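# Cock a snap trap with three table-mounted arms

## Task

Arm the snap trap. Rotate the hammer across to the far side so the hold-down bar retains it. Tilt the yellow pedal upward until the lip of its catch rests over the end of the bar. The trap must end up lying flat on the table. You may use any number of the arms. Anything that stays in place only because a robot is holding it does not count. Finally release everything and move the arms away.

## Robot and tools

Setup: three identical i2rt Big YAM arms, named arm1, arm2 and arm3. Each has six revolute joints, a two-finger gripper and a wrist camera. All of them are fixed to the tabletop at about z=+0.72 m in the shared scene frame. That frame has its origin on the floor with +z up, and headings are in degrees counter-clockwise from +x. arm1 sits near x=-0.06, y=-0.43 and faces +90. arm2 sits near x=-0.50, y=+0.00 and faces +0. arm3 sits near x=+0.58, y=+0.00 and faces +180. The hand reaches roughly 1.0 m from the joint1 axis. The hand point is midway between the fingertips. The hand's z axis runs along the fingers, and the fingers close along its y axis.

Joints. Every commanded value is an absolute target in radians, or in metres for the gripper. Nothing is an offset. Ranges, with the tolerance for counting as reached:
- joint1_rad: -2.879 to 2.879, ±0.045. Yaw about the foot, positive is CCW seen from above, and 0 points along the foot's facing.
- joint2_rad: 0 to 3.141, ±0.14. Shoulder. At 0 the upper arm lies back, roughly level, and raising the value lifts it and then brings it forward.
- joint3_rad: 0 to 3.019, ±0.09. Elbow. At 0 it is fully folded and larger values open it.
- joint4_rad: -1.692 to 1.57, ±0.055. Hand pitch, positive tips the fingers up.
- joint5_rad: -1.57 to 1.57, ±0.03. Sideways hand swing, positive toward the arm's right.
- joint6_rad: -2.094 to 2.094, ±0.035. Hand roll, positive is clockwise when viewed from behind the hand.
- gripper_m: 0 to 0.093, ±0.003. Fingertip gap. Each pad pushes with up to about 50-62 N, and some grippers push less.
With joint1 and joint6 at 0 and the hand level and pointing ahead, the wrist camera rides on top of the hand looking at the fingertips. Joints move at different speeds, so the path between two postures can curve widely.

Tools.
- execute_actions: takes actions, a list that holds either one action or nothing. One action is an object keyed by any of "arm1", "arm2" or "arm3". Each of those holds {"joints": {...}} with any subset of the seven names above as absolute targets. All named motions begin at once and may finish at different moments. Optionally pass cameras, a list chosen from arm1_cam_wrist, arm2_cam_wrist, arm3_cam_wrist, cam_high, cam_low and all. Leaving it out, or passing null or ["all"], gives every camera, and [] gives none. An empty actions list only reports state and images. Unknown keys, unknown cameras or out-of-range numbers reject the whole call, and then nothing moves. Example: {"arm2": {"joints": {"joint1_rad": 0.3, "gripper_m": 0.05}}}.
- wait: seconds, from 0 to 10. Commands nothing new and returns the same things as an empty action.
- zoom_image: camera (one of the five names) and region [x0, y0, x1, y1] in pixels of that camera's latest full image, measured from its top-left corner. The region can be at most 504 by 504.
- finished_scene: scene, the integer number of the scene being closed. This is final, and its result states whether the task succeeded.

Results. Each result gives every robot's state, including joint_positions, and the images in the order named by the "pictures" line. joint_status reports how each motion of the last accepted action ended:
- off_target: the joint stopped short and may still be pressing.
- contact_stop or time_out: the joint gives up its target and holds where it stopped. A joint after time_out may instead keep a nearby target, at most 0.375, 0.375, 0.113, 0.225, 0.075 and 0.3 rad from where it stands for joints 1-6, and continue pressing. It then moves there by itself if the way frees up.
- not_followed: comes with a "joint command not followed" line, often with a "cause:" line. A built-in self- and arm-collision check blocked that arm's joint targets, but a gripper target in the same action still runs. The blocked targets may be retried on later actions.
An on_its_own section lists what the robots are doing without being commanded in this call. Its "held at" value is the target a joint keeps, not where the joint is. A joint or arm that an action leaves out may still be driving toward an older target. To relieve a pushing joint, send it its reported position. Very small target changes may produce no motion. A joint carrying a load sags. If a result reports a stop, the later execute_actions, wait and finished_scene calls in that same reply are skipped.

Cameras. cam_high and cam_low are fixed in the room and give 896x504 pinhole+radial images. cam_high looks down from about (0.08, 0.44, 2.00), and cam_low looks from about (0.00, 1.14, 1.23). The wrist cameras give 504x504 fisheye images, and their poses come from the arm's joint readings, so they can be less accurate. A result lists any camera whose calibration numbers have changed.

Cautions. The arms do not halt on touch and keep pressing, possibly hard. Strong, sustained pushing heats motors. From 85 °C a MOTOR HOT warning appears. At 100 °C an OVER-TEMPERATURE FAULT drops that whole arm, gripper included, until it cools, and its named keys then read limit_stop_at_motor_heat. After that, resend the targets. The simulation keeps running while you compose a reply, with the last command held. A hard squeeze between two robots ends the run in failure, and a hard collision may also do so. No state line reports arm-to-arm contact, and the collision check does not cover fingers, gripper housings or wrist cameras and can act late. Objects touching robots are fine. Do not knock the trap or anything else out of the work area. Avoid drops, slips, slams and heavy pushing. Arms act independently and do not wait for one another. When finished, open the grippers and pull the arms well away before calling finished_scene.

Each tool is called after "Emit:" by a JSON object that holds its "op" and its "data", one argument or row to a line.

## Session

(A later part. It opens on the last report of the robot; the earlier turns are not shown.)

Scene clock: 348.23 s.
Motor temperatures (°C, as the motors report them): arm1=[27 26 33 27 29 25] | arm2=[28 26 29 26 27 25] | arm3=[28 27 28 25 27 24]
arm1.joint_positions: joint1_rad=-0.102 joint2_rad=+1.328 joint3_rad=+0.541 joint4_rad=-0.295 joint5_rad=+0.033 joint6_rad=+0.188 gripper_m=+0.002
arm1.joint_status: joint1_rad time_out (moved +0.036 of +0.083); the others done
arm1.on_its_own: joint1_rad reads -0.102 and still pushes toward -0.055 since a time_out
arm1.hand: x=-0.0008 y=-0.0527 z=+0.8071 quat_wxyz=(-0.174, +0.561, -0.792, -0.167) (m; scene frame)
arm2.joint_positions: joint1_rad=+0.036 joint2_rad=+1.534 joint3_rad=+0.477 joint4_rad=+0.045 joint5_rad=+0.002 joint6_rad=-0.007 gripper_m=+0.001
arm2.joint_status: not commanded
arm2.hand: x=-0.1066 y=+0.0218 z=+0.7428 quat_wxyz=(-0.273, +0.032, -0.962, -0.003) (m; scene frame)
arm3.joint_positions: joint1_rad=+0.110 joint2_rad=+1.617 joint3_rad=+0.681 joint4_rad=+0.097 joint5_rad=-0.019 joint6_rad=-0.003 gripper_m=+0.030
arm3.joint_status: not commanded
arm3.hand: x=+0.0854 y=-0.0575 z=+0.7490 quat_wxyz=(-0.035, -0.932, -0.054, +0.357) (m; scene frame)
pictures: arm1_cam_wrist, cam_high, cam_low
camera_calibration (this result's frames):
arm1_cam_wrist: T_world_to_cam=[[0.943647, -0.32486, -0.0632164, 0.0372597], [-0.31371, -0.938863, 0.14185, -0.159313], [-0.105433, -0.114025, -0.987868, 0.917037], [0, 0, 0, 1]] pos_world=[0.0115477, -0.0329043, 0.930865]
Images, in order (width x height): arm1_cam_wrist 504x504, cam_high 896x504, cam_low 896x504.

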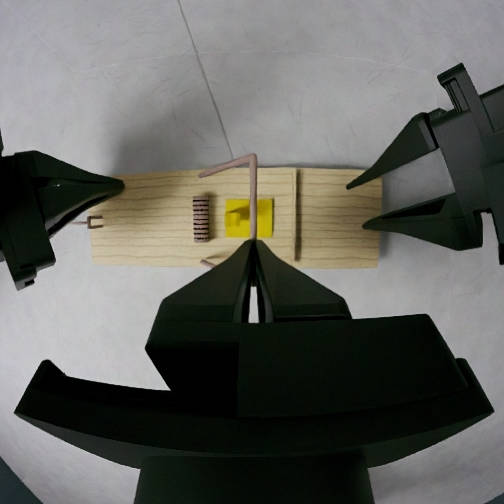

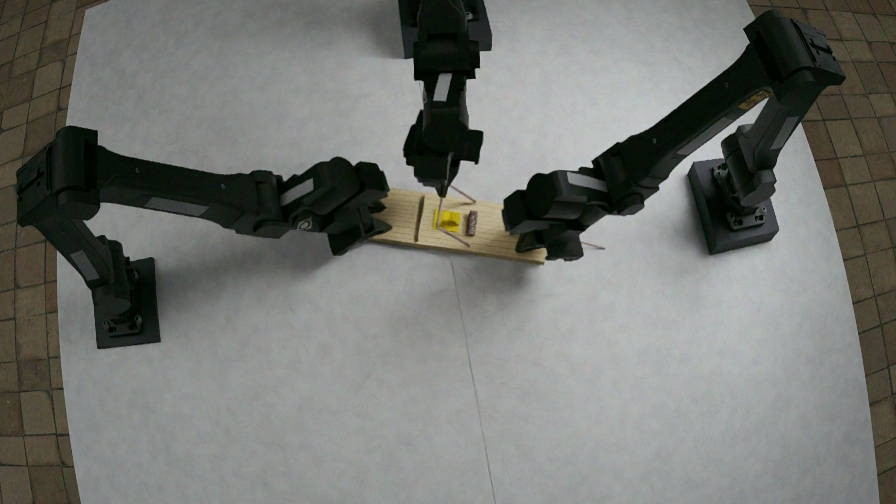

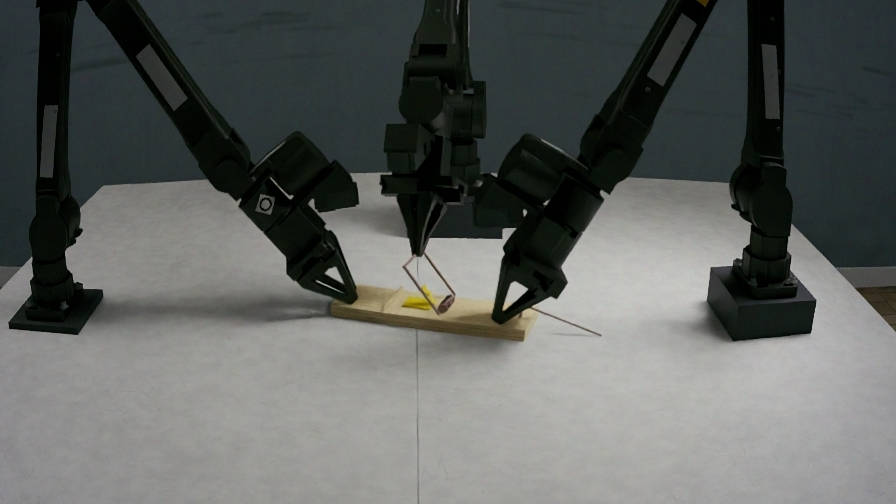

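Emit:
{"op": "execute_actions", "data": {
  "actions": [
    {"arm1":{"joints":{"joint1_rad":0.02,"joint2_rad":1.285,"joint3_rad":0.62,"joint5_rad":-0.03,"joint6_rad":0.29}}}
  ],
  "cameras": ["arm1_cam_wrist","cam_high","cam_low"]
}}

Scene clock: 357.50 s.
Motor temperatures (°C, as the motors report them): arm1=[27 26 33 27 30 25] | arm2=[28 26 28 26 27 25] | arm3=[28 27 28 25 27 24]
arm1.joint_positions: joint1_rad=-0.037 joint2_rad=+1.294 joint3_rad=+0.544 joint4_rad=-0.298 joint5_rad=+0.019 joint6_rad=+0.276 gripper_m=+0.002
arm1.joint_status: joint1_rad time_out (moved +0.065 of +0.122); joint5_rad time_out (moved -0.014 of -0.063); the others done
arm1.on_its_own: joint1_rad reads -0.037 and still pushes toward +0.020 since a time_out; joint5_rad reads +0.019 and still pushes toward -0.030 since a time_out
arm1.hand: x=-0.0275 y=-0.0456 z=+0.8203 quat_wxyz=(-0.166, +0.551, -0.794, -0.197) (m; scene frame)
arm2.joint_positions: joint1_rad=+0.036 joint2_rad=+1.534 joint3_rad=+0.477 joint4_rad=+0.045 joint5_rad=+0.002 joint6_rad=-0.007 gripper_m=+0.001
arm2.joint_status: not commanded
arm2.hand: x=-0.1066 y=+0.0218 z=+0.7428 quat_wxyz=(-0.273, +0.032, -0.962, -0.003) (m; scene frame)
arm3.joint_positions: joint1_rad=+0.110 joint2_rad=+1.617 joint3_rad=+0.681 joint4_rad=+0.097 joint5_rad=-0.019 joint6_rad=-0.003 gripper_m=+0.030
arm3.joint_status: not commanded
arm3.hand: x=+0.0854 y=-0.0575 z=+0.7490 quat_wxyz=(-0.035, -0.932, -0.054, +0.357) (m; scene frame)
pictures: arm1_cam_wrist, cam_high, cam_low
camera_calibration (this result's frames):
arm1_cam_wrist: T_world_to_cam=[[0.937081, -0.326157, -0.124501, 0.115628], [-0.312211, -0.942507, 0.119185, -0.144445], [-0.156216, -0.0728157, -0.985035, 0.9262], [0, 0, 0, 1]] pos_world=[-0.00876293, -0.0309856, 0.943952]
Images, in order (width x height): arm1_cam_wrist 504x504, cam_high 896x504, cam_low 896x504.

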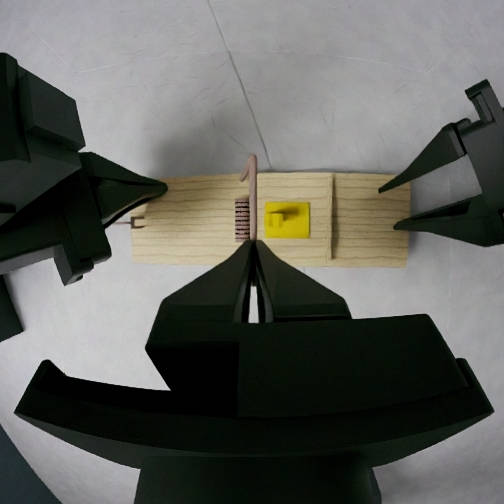

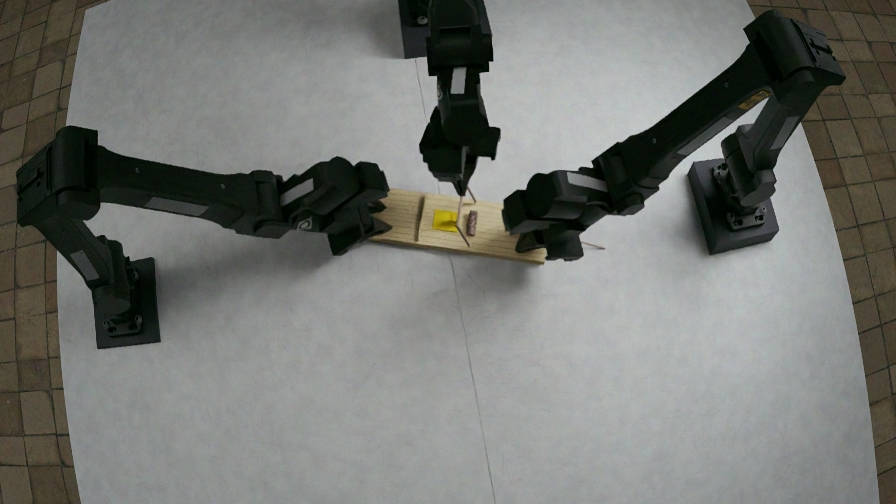

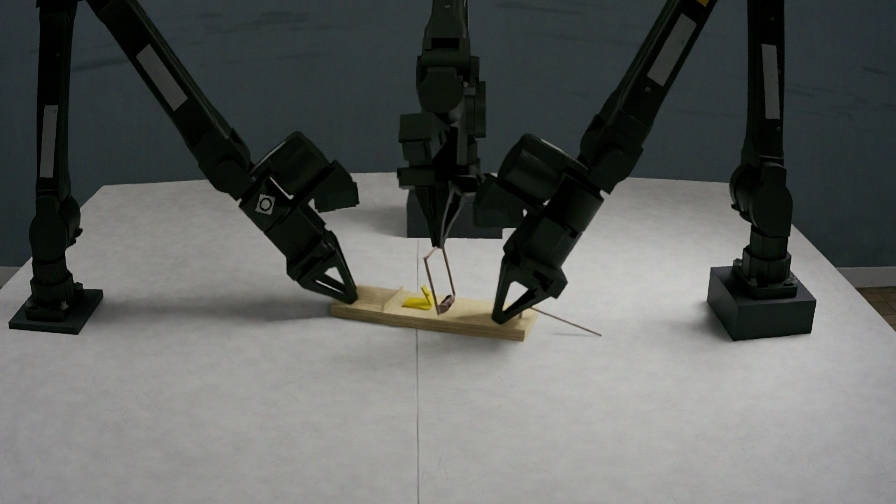

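Emit:
{"op": "execute_actions", "data": {
  "actions": [
    {"arm1":{"joints":{"joint1_rad":0.08,"joint2_rad":1.33,"joint6_rad":0.36}},"arm3":{"joints":{"joint2_rad":1.735,"joint3_rad":0.64}}}
  ],
  "cameras": ["cam_high","cam_low"]
}}

Scene clock: 371.67 s.
Motor temperatures (°C, as the motors report them): arm1=[27 26 34 27 31 25] | arm2=[28 26 28 26 27 25] | arm3=[28 27 28 25 27 24]
arm1.joint_positions: joint1_rad=+0.025 joint2_rad=+1.307 joint3_rad=+0.558 joint4_rad=-0.298 joint5_rad=+0.018 joint6_rad=+0.346 gripper_m=+0.002
arm1.joint_status: joint1_rad time_out (moved +0.062 of +0.117); the others done
arm1.on_its_own: joint1_rad reads +0.025 and still pushes toward +0.080 since a time_out; joint5_rad reads +0.018 and still pushes toward -0.030 since a time_out
arm1.hand: x=-0.0515 y=-0.0385 z=+0.8216 quat_wxyz=(-0.153, +0.548, -0.796, -0.209) (m; scene frame)
arm2.joint_positions: joint1_rad=+0.036 joint2_rad=+1.534 joint3_rad=+0.477 joint4_rad=+0.045 joint5_rad=+0.002 joint6_rad=-0.007 gripper_m=+0.001
arm2.joint_status: not commanded
arm2.hand: x=-0.1066 y=+0.0218 z=+0.7428 quat_wxyz=(-0.273, +0.032, -0.962, -0.003) (m; scene frame)
arm3.joint_positions: joint1_rad=+0.110 joint2_rad=+1.624 joint3_rad=+0.681 joint4_rad=+0.108 joint5_rad=-0.018 joint6_rad=-0.003 gripper_m=+0.030
arm3.joint_status: all done
arm3.hand: x=+0.0842 y=-0.0575 z=+0.7479 quat_wxyz=(-0.035, -0.931, -0.054, +0.359) (m; scene frame)
pictures: cam_high, cam_low
Images, in order (width x height): cam_high 896x504, cam_low 896x504.

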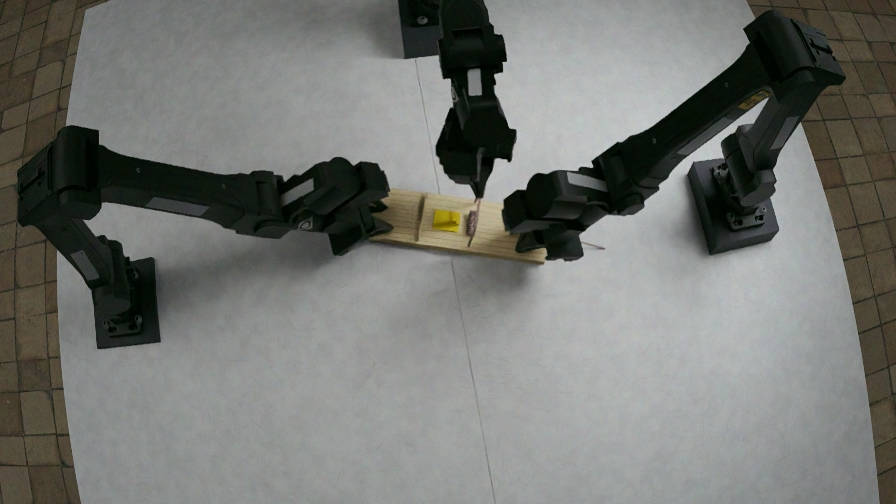

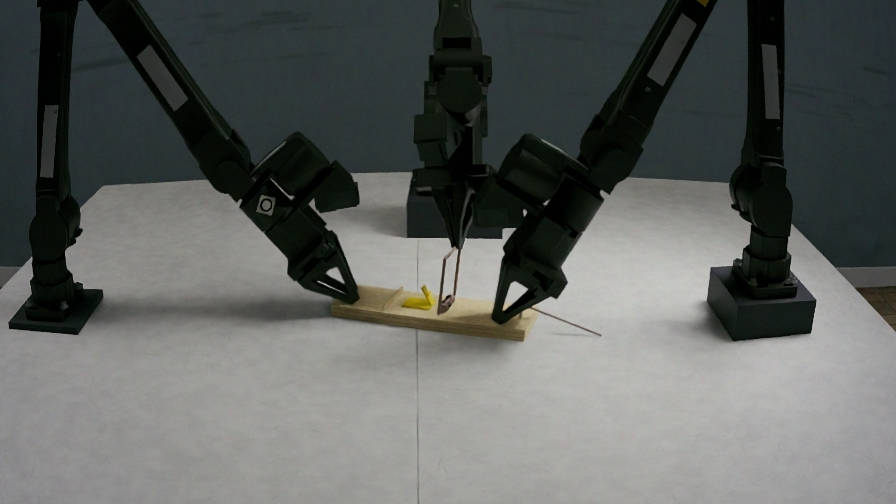

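Emit:
{"op": "execute_actions", "data": {
  "actions": [
    {"arm1":{"joints":{"joint1_rad":0.095,"joint2_rad":1.40}}}
  ],
  "cameras": []
}}

Emit:
{"op": "execute_actions", "data": {
  "actions": [
    {"arm2":{"joints":{"joint1_rad":0.15,"joint2_rad":1.15,"joint3_rad":0.33,"joint4_rad":-0.1}}}
  ],
  "cameras": ["cam_high","cam_low"]
}}

Scene clock: 387.03 s.
Motor temperatures (°C, as the motors report them): arm1=[27 26 34 27 32 25] | arm2=[28 26 28 26 27 25] | arm3=[28 27 28 25 27 24]
arm1.joint_positions: joint1_rad=+0.062 joint2_rad=+1.348 joint3_rad=+0.579 joint4_rad=-0.298 joint5_rad=-0.004 joint6_rad=+0.363 gripper_m=+0.002
arm1.joint_status: all done
arm1.hand: x=-0.0700 y=-0.0325 z=+0.8149 quat_wxyz=(-0.133, +0.559, -0.791, -0.211) (m; scene frame)
arm2.joint_positions: joint1_rad=+0.036 joint2_rad=+1.534 joint3_rad=+0.477 joint4_rad=+0.045 joint5_rad=+0.002 joint6_rad=-0.007 gripper_m=+0.001
arm2.joint_status: not commanded
arm2.hand: x=-0.1066 y=+0.0218 z=+0.7428 quat_wxyz=(-0.273, +0.032, -0.962, -0.003) (m; scene frame)
arm3.joint_positions: joint1_rad=+0.110 joint2_rad=+1.624 joint3_rad=+0.681 joint4_rad=+0.108 joint5_rad=-0.018 joint6_rad=-0.003 gripper_m=+0.030
arm3.joint_status: not commanded
arm3.hand: x=+0.0842 y=-0.0575 z=+0.7479 quat_wxyz=(-0.035, -0.931, -0.054, +0.359) (m; scene frame)
pictures: none
No camera images: the call's "cameras" was empty. Leave "cameras" out to get every camera's image.

Scene clock: 388.17 s.
Motor temperatures (°C, as the motors report them): arm1=[27 26 34 27 32 25] | arm2=[28 26 28 26 27 25] | arm3=[28 27 28 25 27 24]
arm1.joint_positions: joint1_rad=+0.062 joint2_rad=+1.348 joint3_rad=+0.584 joint4_rad=-0.298 joint5_rad=-0.003 joint6_rad=+0.370 gripper_m=+0.002
arm1.joint_status: not commanded
arm1.hand: x=-0.0698 y=-0.0302 z=+0.8166 quat_wxyz=(-0.134, +0.556, -0.792, -0.213) (m; scene frame)
arm2.joint_positions: joint1_rad=+0.154 joint2_rad=+1.144 joint3_rad=+0.309 joint4_rad=-0.100 joint5_rad=+0.002 joint6_rad=-0.007 gripper_m=+0.001
arm2.joint_status: all done
arm2.hand: x=-0.1753 y=+0.0569 z=+0.7950 quat_wxyz=(-0.308, +0.087, -0.947, -0.022) (m; scene frame)
arm3.joint_positions: joint1_rad=+0.110 joint2_rad=+1.632 joint3_rad=+0.689 joint4_rad=+0.112 joint5_rad=-0.012 joint6_rad=-0.003 gripper_m=+0.030
arm3.joint_status: not commanded
arm3.hand: x=+0.0802 y=-0.0568 z=+0.7479 quat_wxyz=(-0.032, -0.930, -0.052, +0.362) (m; scene frame)
pictures: cam_high, cam_low
Images, in order (width x height): cam_high 896x504, cam_low 896x504.

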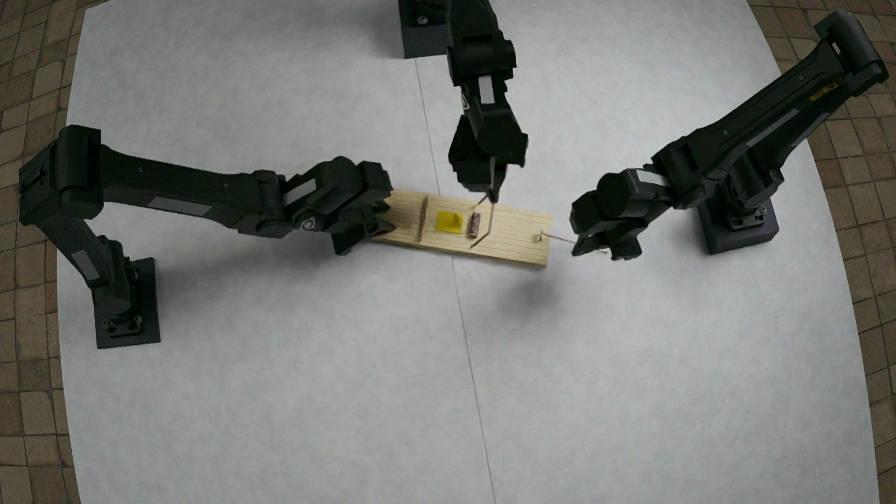

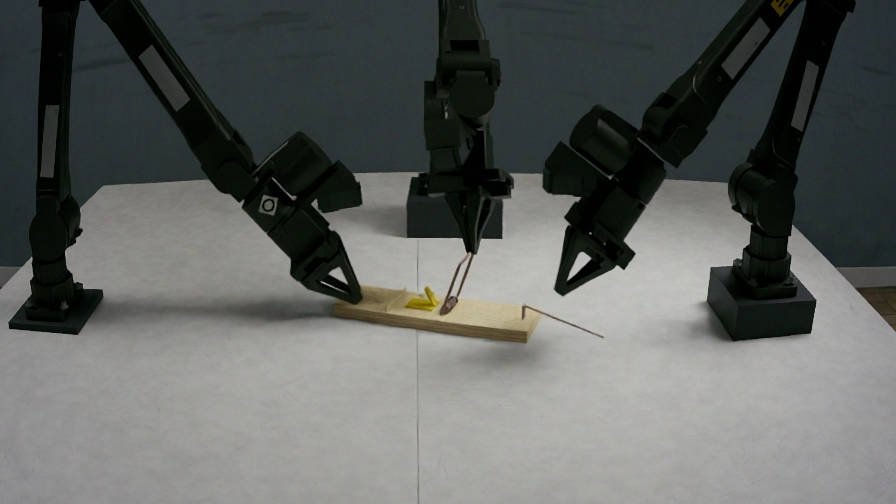

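Emit:
{"op": "execute_actions", "data": {
  "actions": [
    {"arm1":{"joints":{"joint1_rad":0.175,"joint2_rad":1.47,"joint3_rad":0.535,"joint4_rad":-0.126,"joint6_rad":0.52}}}
  ],
  "cameras": ["cam_high","cam_low","arm1_cam_wrist"]
}}

Scene clock: 414.97 s.
Motor temperatures (°C, as the motors report them): arm1=[27 26 33 27 31 25] | arm2=[28 27 31 26 27 25] | arm3=[28 27 28 25 27 24]
arm1.joint_positions: joint1_rad=+0.135 joint2_rad=+1.430 joint3_rad=+0.558 joint4_rad=-0.141 joint5_rad=+0.000 joint6_rad=+0.508 gripper_m=+0.002
arm1.joint_status: all done
arm1.hand: x=-0.0998 y=-0.0200 z=+0.7952 quat_wxyz=(-0.124, +0.526, -0.804, -0.247) (m; scene frame)
arm2.joint_positions: joint1_rad=+0.154 joint2_rad=+1.144 joint3_rad=+0.309 joint4_rad=-0.100 joint5_rad=+0.002 joint6_rad=-0.007 gripper_m=+0.001
arm2.joint_status: not commanded
arm2.hand: x=-0.1753 y=+0.0569 z=+0.7950 quat_wxyz=(-0.308, +0.087, -0.947, -0.022) (m; scene frame)
arm3.joint_positions: joint1_rad=+0.110 joint2_rad=+1.632 joint3_rad=+0.689 joint4_rad=+0.113 joint5_rad=-0.011 joint6_rad=-0.003 gripper_m=+0.030
arm3.joint_status: not commanded
arm3.hand: x=+0.0800 y=-0.0568 z=+0.7478 quat_wxyz=(-0.032, -0.930, -0.052, +0.362) (m; scene frame)
pictures: arm1_cam_wrist, cam_high, cam_low
camera_calibration (this result's frames):
arm1_cam_wrist: T_world_to_cam=[[0.905088, -0.335466, -0.261302, 0.294052], [-0.312126, -0.941444, 0.12752, -0.146508], [-0.288779, -0.0338578, -0.956797, 0.857172], [0, 0, 0, 1]] pos_world=[-0.064338, -0.0102624, 0.915659]
Images, in order (width x height): arm1_cam_wrist 504x504, cam_high 896x504, cam_low 896x504.

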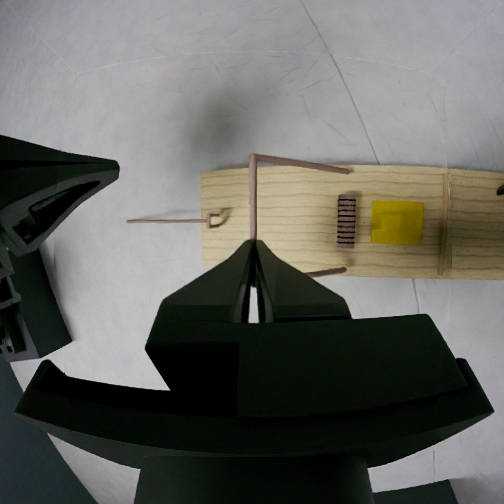

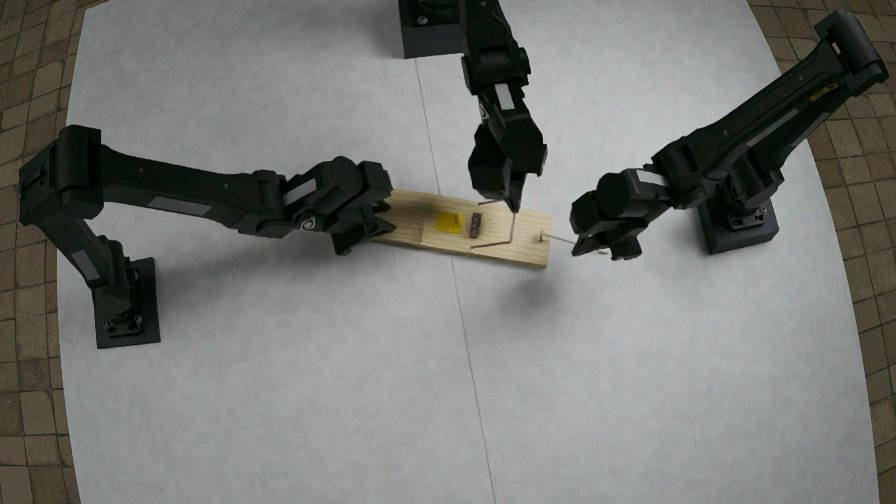

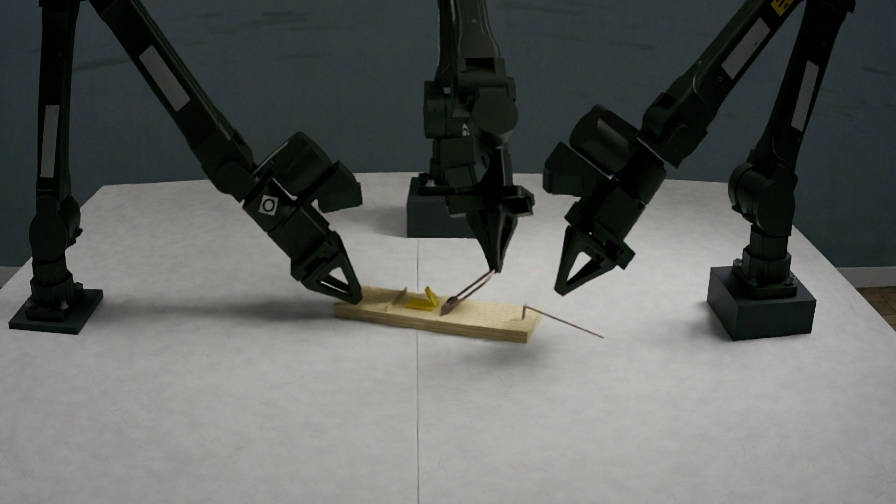

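Emit:
{"op": "execute_actions", "data": {
  "actions": [
    {"arm1":{"joints":{"joint1_rad":0.195,"joint2_rad":1.61,"joint3_rad":0.45,"joint4_rad":0.19,"joint6_rad":0.6}}}
  ]
}}

Scene clock: 422.83 s.
Motor temperatures (°C, as the motors report them): arm1=[27 26 32 27 31 25] | arm2=[28 27 31 26 27 25] | arm3=[28 27 28 25 27 24]
arm1.joint_positions: joint1_rad=+0.164 joint2_rad=+1.551 joint3_rad=+0.475 joint4_rad=+0.183 joint5_rad=-0.011 joint6_rad=+0.581 gripper_m=+0.002
arm1.joint_status: all done
arm1.hand: x=-0.1149 y=-0.0156 z=+0.7643 quat_wxyz=(-0.130, +0.500, -0.799, -0.307) (m; scene frame)
arm2.joint_positions: joint1_rad=+0.154 joint2_rad=+1.144 joint3_rad=+0.309 joint4_rad=-0.100 joint5_rad=+0.002 joint6_rad=-0.007 gripper_m=+0.001
arm2.joint_status: not commanded
arm2.hand: x=-0.1753 y=+0.0569 z=+0.7950 quat_wxyz=(-0.308, +0.087, -0.947, -0.022) (m; scene frame)
arm3.joint_positions: joint1_rad=+0.110 joint2_rad=+1.632 joint3_rad=+0.689 joint4_rad=+0.113 joint5_rad=-0.011 joint6_rad=-0.003 gripper_m=+0.030
arm3.joint_status: not commanded
arm3.hand: x=+0.0800 y=-0.0568 z=+0.7478 quat_wxyz=(-0.032, -0.930, -0.052, +0.362) (m; scene frame)
pictures: arm1_cam_wrist, arm2_cam_wrist, arm3_cam_wrist, cam_high, cam_low
camera_calibration (this result's frames):
arm1_cam_wrist: T_world_to_cam=[[0.876743, -0.32287, -0.356479, 0.370814], [-0.330199, -0.942978, 0.0419648, -0.0797941], [-0.349701, 0.0809167, -0.93336, 0.800255], [0, 0, 0, 1]] pos_world=[-0.0716067, -0.0202733, 0.882462]
arm2_cam_wrist: T_world_to_cam=[[0.167803, -0.98582, -0.000675439, 0.0851939], [-0.985763, -0.167785, -0.0109162, -0.145663], [0.0106481, 0.00249759, -0.99994, 0.92311], [0, 0, 0, 1]] pos_world=[-0.167714, 0.0572402, 0.921523]
arm3_cam_wrist: T_world_to_cam=[[-0.114115, 0.993412, -0.0104837, 0.0723823], [0.986839, 0.11213, -0.116517, 0.0235282], [-0.114574, -0.0236421, -0.993133, 0.873851], [0, 0, 0, 1]] pos_world=[0.0851619, -0.053884, 0.87135]
Images, in order (width x height): arm1_cam_wrist 504x504, arm2_cam_wrist 504x504, arm3_cam_wrist 504x504, cam_high 896x504, cam_low 896x504.

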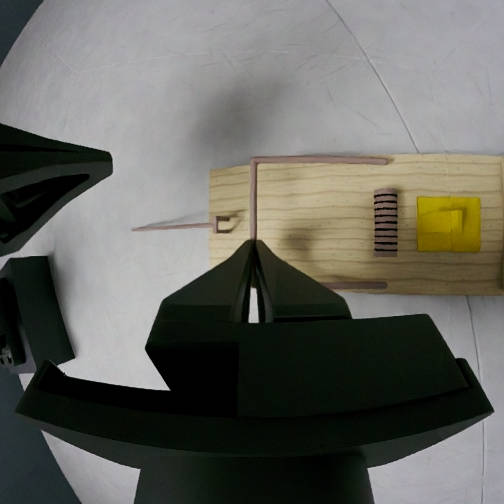

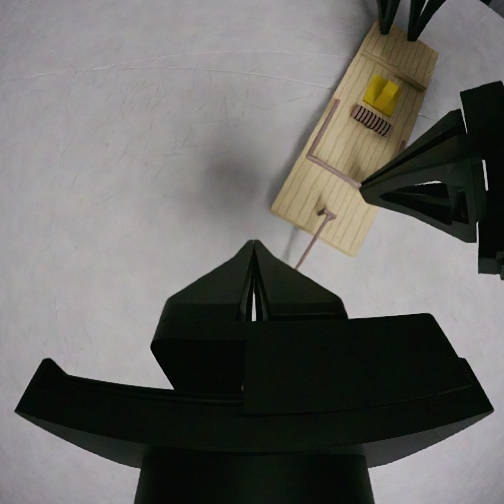

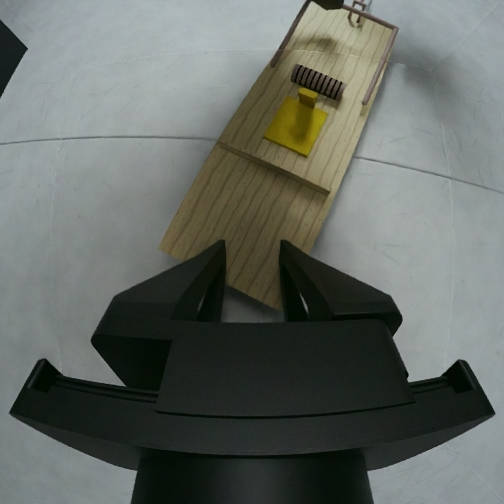

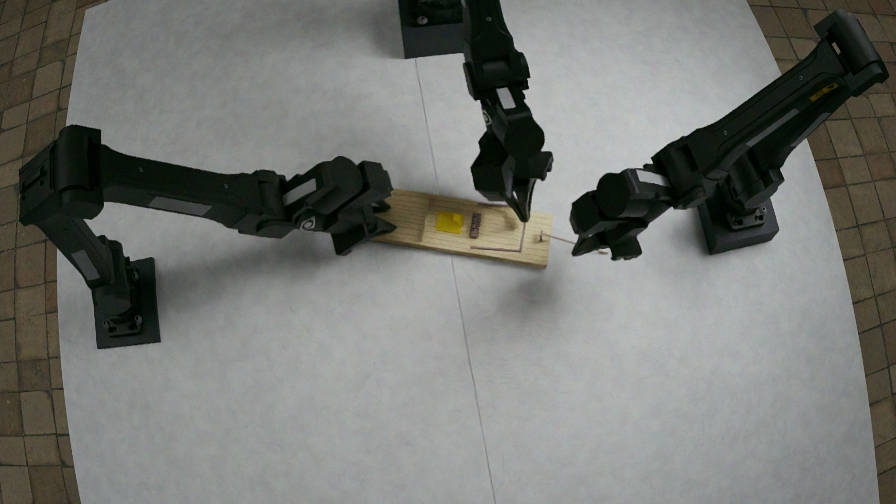

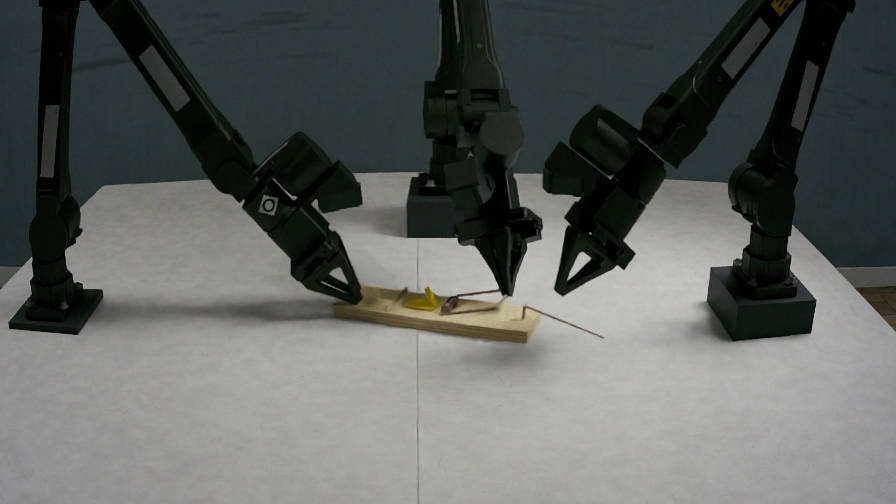

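Emit:
{"op": "execute_actions", "data": {
  "actions": [
    {"arm1":{"joints":{"joint2_rad":1.71,"joint3_rad":0.365,"joint4_rad":0.55,"joint6_rad":0.67}},"arm2":{"joints":{"joint1_rad":0.072,"joint2_rad":1.175,"joint3_rad":0.35,"joint4_rad":-0.26,"joint6_rad":0.44,"gripper_m":0.03}}}
  ]
}}

Scene clock: 449.67 s.
Motor temperatures (°C, as the motors report them): arm1=[27 26 30 27 30 25] | arm2=[28 27 32 26 27 25] | arm3=[28 27 28 25 28 24]
arm1.joint_positions: joint1_rad=+0.164 joint2_rad=+1.647 joint3_rad=+0.376 joint4_rad=+0.560 joint5_rad=-0.008 joint6_rad=+0.658 gripper_m=+0.002
arm1.joint_status: all done
arm1.hand: x=-0.1145 y=-0.0159 z=+0.7590 quat_wxyz=(-0.152, +0.451, -0.789, -0.389) (m; scene frame)
arm2.joint_positions: joint1_rad=+0.075 joint2_rad=+1.161 joint3_rad=+0.318 joint4_rad=-0.249 joint5_rad=+0.002 joint6_rad=+0.423 gripper_m=+0.030
arm2.joint_status: all done
arm2.hand: x=-0.2004 y=+0.0282 z=+0.7747 quat_wxyz=(-0.227, -0.158, -0.959, -0.056) (m; scene frame)
arm3.joint_positions: joint1_rad=+0.110 joint2_rad=+1.632 joint3_rad=+0.689 joint4_rad=+0.113 joint5_rad=-0.011 joint6_rad=-0.003 gripper_m=+0.030
arm3.joint_status: not commanded
arm3.hand: x=+0.0800 y=-0.0568 z=+0.7478 quat_wxyz=(-0.032, -0.930, -0.052, +0.362) (m; scene frame)
pictures: arm1_cam_wrist, arm2_cam_wrist, arm3_cam_wrist, cam_high, cam_low
camera_calibration (this result's frames):
arm1_cam_wrist: T_world_to_cam=[[0.827188, -0.301637, -0.474105, 0.452395], [-0.387312, -0.917334, -0.0921264, 0.0159322], [-0.407124, 0.259832, -0.875635, 0.747971], [0, 0, 0, 1]] pos_world=[-0.0635282, -0.0432727, 0.8709]
arm2_cam_wrist: T_world_to_cam=[[-0.288975, -0.938494, -0.189003, 0.114138], [-0.950148, 0.257011, 0.176535, -0.325469], [-0.117101, 0.230595, -0.965978, 0.844814], [0, 0, 0, 1]] pos_world=[-0.177332, -0.00404348, 0.895101]
arm3_cam_wrist: T_world_to_cam=[[-0.114115, 0.993412, -0.0104837, 0.0723823], [0.986839, 0.11213, -0.116517, 0.0235282], [-0.114574, -0.0236421, -0.993133, 0.873851], [0, 0, 0, 1]] pos_world=[0.0851619, -0.053884, 0.87135]
Images, in order (width x height): arm1_cam_wrist 504x504, arm2_cam_wrist 504x504, arm3_cam_wrist 504x504, cam_high 896x504, cam_low 896x504.

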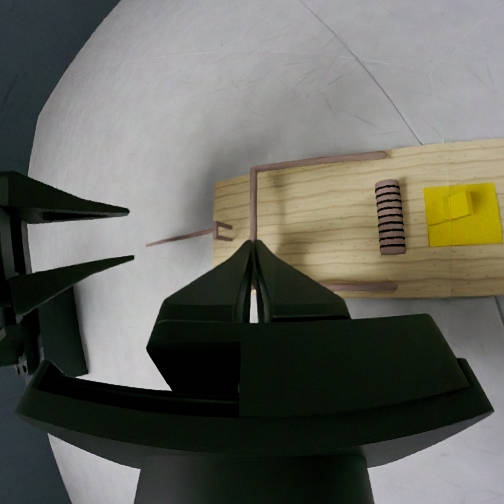

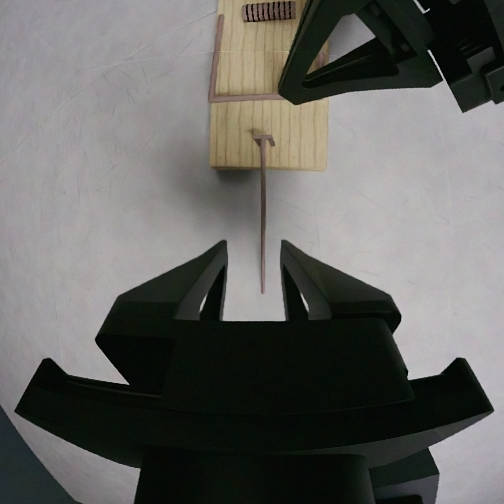

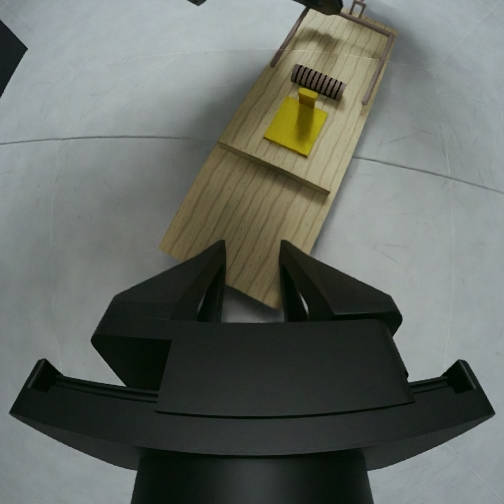

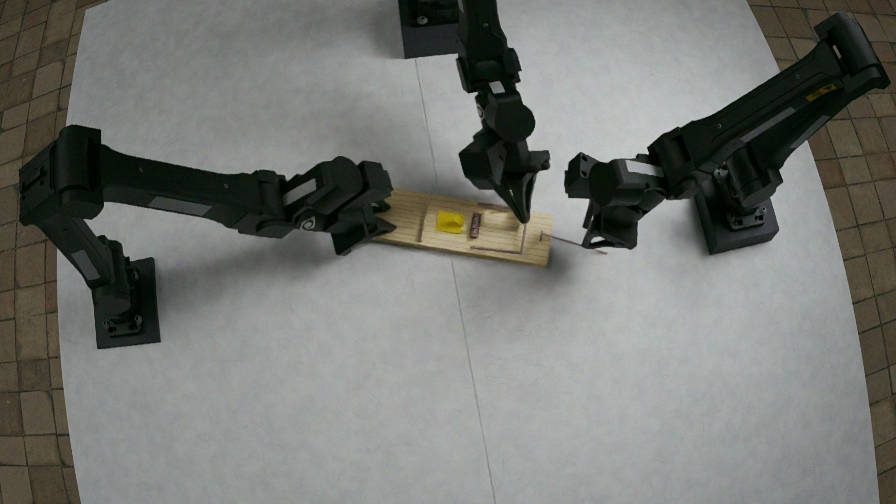

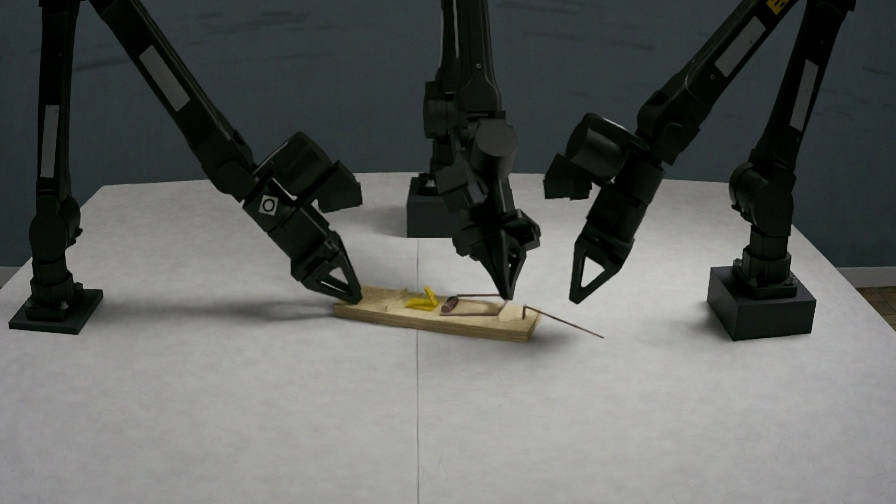

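Emit:
{"op": "execute_actions", "data": {
  "actions": [
    {"arm1":{"joints":{"joint2_rad":1.74}},"arm2":{"joints":{"joint2_rad":1.325,"joint3_rad":0.37,"joint4_rad":-0.17}}}
  ],
  "cameras": ["arm2_cam_wrist","cam_low"]
}}

Emit:
{"op": "zoom_image", "data": {
  "camera": "cam_low",
  "region": [400, 250, 640, 360]
}}

Scene clock: 471.73 s.
Motor temperatures (°C, as the motors report them): arm1=[27 26 30 27 30 25] | arm2=[28 27 32 26 27 25] | arm3=[28 27 28 25 28 24]
arm1.joint_positions: joint1_rad=+0.164 joint2_rad=+1.668 joint3_rad=+0.376 joint4_rad=+0.577 joint5_rad=-0.008 joint6_rad=+0.664 gripper_m=+0.002
arm1.joint_status: all done
arm1.hand: x=-0.1145 y=-0.0164 z=+0.7538 quat_wxyz=(-0.150, +0.449, -0.791, -0.388) (m; scene frame)
arm2.joint_positions: joint1_rad=+0.075 joint2_rad=+1.319 joint3_rad=+0.344 joint4_rad=-0.184 joint5_rad=+0.002 joint6_rad=+0.424 gripper_m=+0.030
arm2.joint_status: all done
arm2.hand: x=-0.1953 y=+0.0285 z=+0.7457 quat_wxyz=(-0.195, -0.159, -0.967, -0.048) (m; scene frame)
arm3.joint_positions: joint1_rad=+0.110 joint2_rad=+1.632 joint3_rad=+0.689 joint4_rad=+0.113 joint5_rad=-0.011 joint6_rad=-0.003 gripper_m=+0.030
arm3.joint_status: not commanded
arm3.hand: x=+0.0800 y=-0.0568 z=+0.7478 quat_wxyz=(-0.032, -0.930, -0.052, +0.362) (m; scene frame)
pictures: arm2_cam_wrist, cam_low
camera_calibration (this result's frames):
arm2_cam_wrist: T_world_to_cam=[[-0.301549, -0.939382, -0.163187, 0.0887404], [-0.935999, 0.259064, 0.238312, -0.358956], [-0.18159, 0.224605, -0.957381, 0.798525], [0, 0, 0, 1]] pos_world=[-0.164219, -0.00299901, 0.864517]
Images, in order (width x height): arm2_cam_wrist 504x504, cam_low 896x504.

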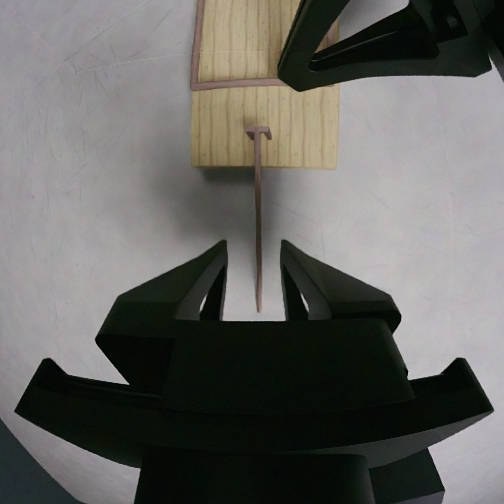

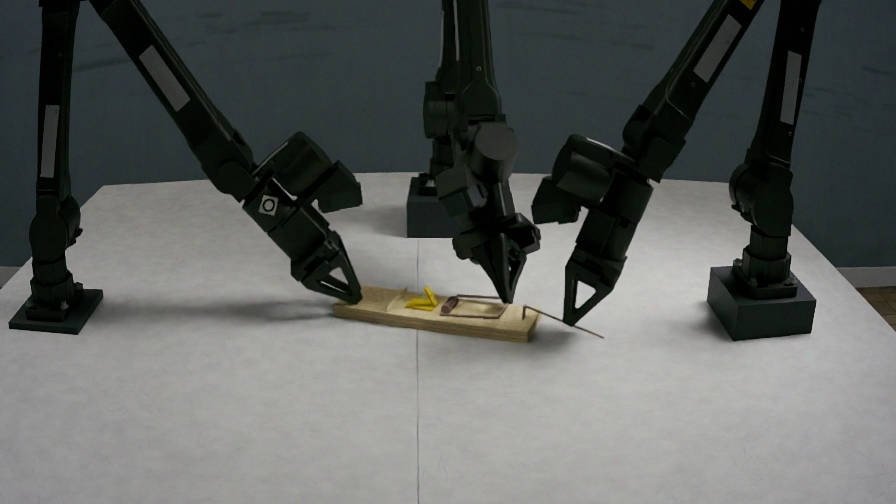

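Region (400, 250, 640, 360) of cam_low's 896x504 image, scaled by 2.100, with more detail than that image has; it fills the top 231 rows of this view, and the rest is white.

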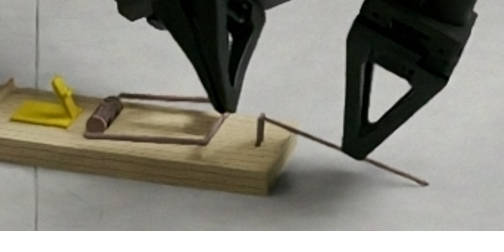

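Emit:
{"op": "execute_actions", "data": {
  "actions": [
    {"arm2":{"joints":{"joint2_rad":1.35,"joint6_rad":0.36}}}
  ],
  "cameras": []
}}

Emit:
{"op": "execute_actions", "data": {
  "actions": [
    {"arm2":{"joints":{"gripper_m":0}}}
  ],
  "cameras": ["arm2_cam_wrist","cam_low"]
}}

Scene clock: 483.23 s.
Motor temperatures (°C, as the motors report them): arm1=[27 25 30 27 30 25] | arm2=[28 27 32 26 27 25] | arm3=[28 27 27 25 28 24]
arm1.joint_positions: joint1_rad=+0.164 joint2_rad=+1.668 joint3_rad=+0.376 joint4_rad=+0.577 joint5_rad=-0.008 joint6_rad=+0.664 gripper_m=+0.002
arm1.joint_status: not commanded
arm1.hand: x=-0.1145 y=-0.0164 z=+0.7538 quat_wxyz=(-0.150, +0.449, -0.791, -0.388) (m; scene frame)
arm2.joint_positions: joint1_rad=+0.075 joint2_rad=+1.335 joint3_rad=+0.344 joint4_rad=-0.184 joint5_rad=+0.002 joint6_rad=+0.377 gripper_m=+0.030
arm2.joint_status: all done
arm2.hand: x=-0.1978 y=+0.0282 z=+0.7412 quat_wxyz=(-0.189, -0.137, -0.972, -0.041) (m; scene frame)
arm3.joint_positions: joint1_rad=+0.110 joint2_rad=+1.632 joint3_rad=+0.689 joint4_rad=+0.113 joint5_rad=-0.011 joint6_rad=-0.003 gripper_m=+0.030
arm3.joint_status: not commanded
arm3.hand: x=+0.0800 y=-0.0568 z=+0.7478 quat_wxyz=(-0.032, -0.930, -0.052, +0.362) (m; scene frame)
pictures: none
No camera images: the call's "cameras" was empty. Leave "cameras" out to get every camera's image.

Scene clock: 484.03 s.
Motor temperatures (°C, as the motors report them): arm1=[27 25 30 27 30 25] | arm2=[28 27 32 26 27 25] | arm3=[28 27 27 25 28 24]
arm1.joint_positions: joint1_rad=+0.164 joint2_rad=+1.668 joint3_rad=+0.376 joint4_rad=+0.577 joint5_rad=-0.008 joint6_rad=+0.664 gripper_m=+0.002
arm1.joint_status: not commanded
arm1.hand: x=-0.1145 y=-0.0164 z=+0.7538 quat_wxyz=(-0.150, +0.449, -0.791, -0.388) (m; scene frame)
arm2.joint_positions: joint1_rad=+0.074 joint2_rad=+1.331 joint3_rad=+0.344 joint4_rad=-0.184 joint5_rad=+0.004 joint6_rad=+0.376 gripper_m=+0.001
arm2.joint_status: all done
arm2.hand: x=-0.1972 y=+0.0276 z=+0.7422 quat_wxyz=(-0.191, -0.137, -0.971, -0.040) (m; scene frame)
arm3.joint_positions: joint1_rad=+0.110 joint2_rad=+1.632 joint3_rad=+0.689 joint4_rad=+0.113 joint5_rad=-0.011 joint6_rad=-0.003 gripper_m=+0.030
arm3.joint_status: not commanded
arm3.hand: x=+0.0800 y=-0.0568 z=+0.7478 quat_wxyz=(-0.032, -0.930, -0.052, +0.362) (m; scene frame)
pictures: arm2_cam_wrist, cam_low
camera_calibration (this result's frames):
arm2_cam_wrist: T_world_to_cam=[[-0.263875, -0.954383, -0.139727, 0.0771437], [-0.943492, 0.225281, 0.243045, -0.363681], [-0.20048, 0.195965, -0.959899, 0.793972], [0, 0, 0, 1]] pos_world=[-0.163599, -0.0000355246, 0.861303]
Images, in order (width x height): arm2_cam_wrist 504x504, cam_low 896x504.

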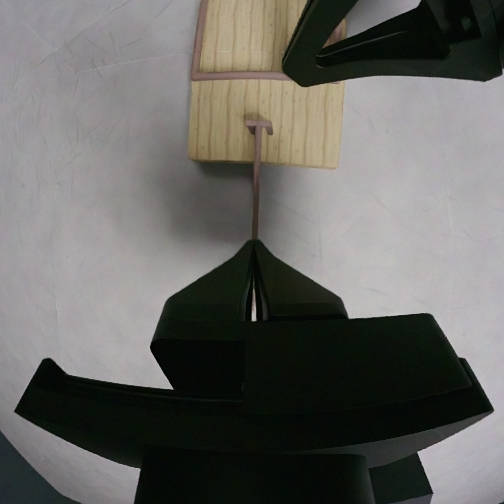

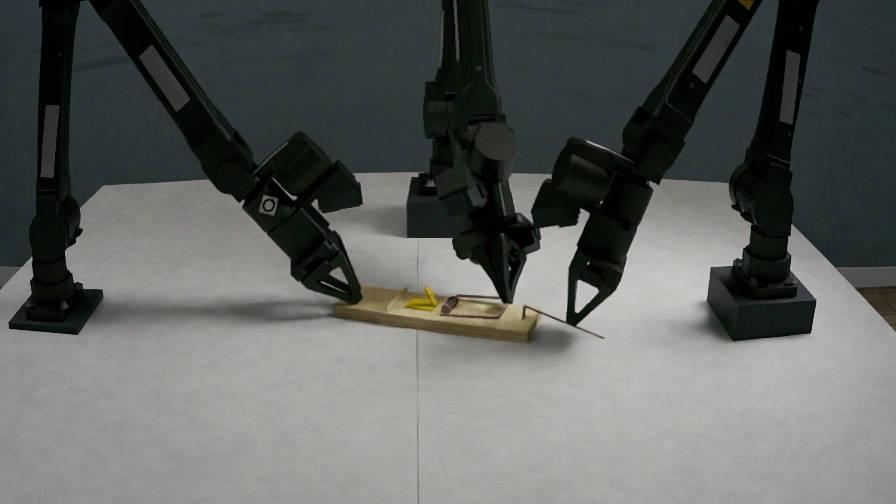

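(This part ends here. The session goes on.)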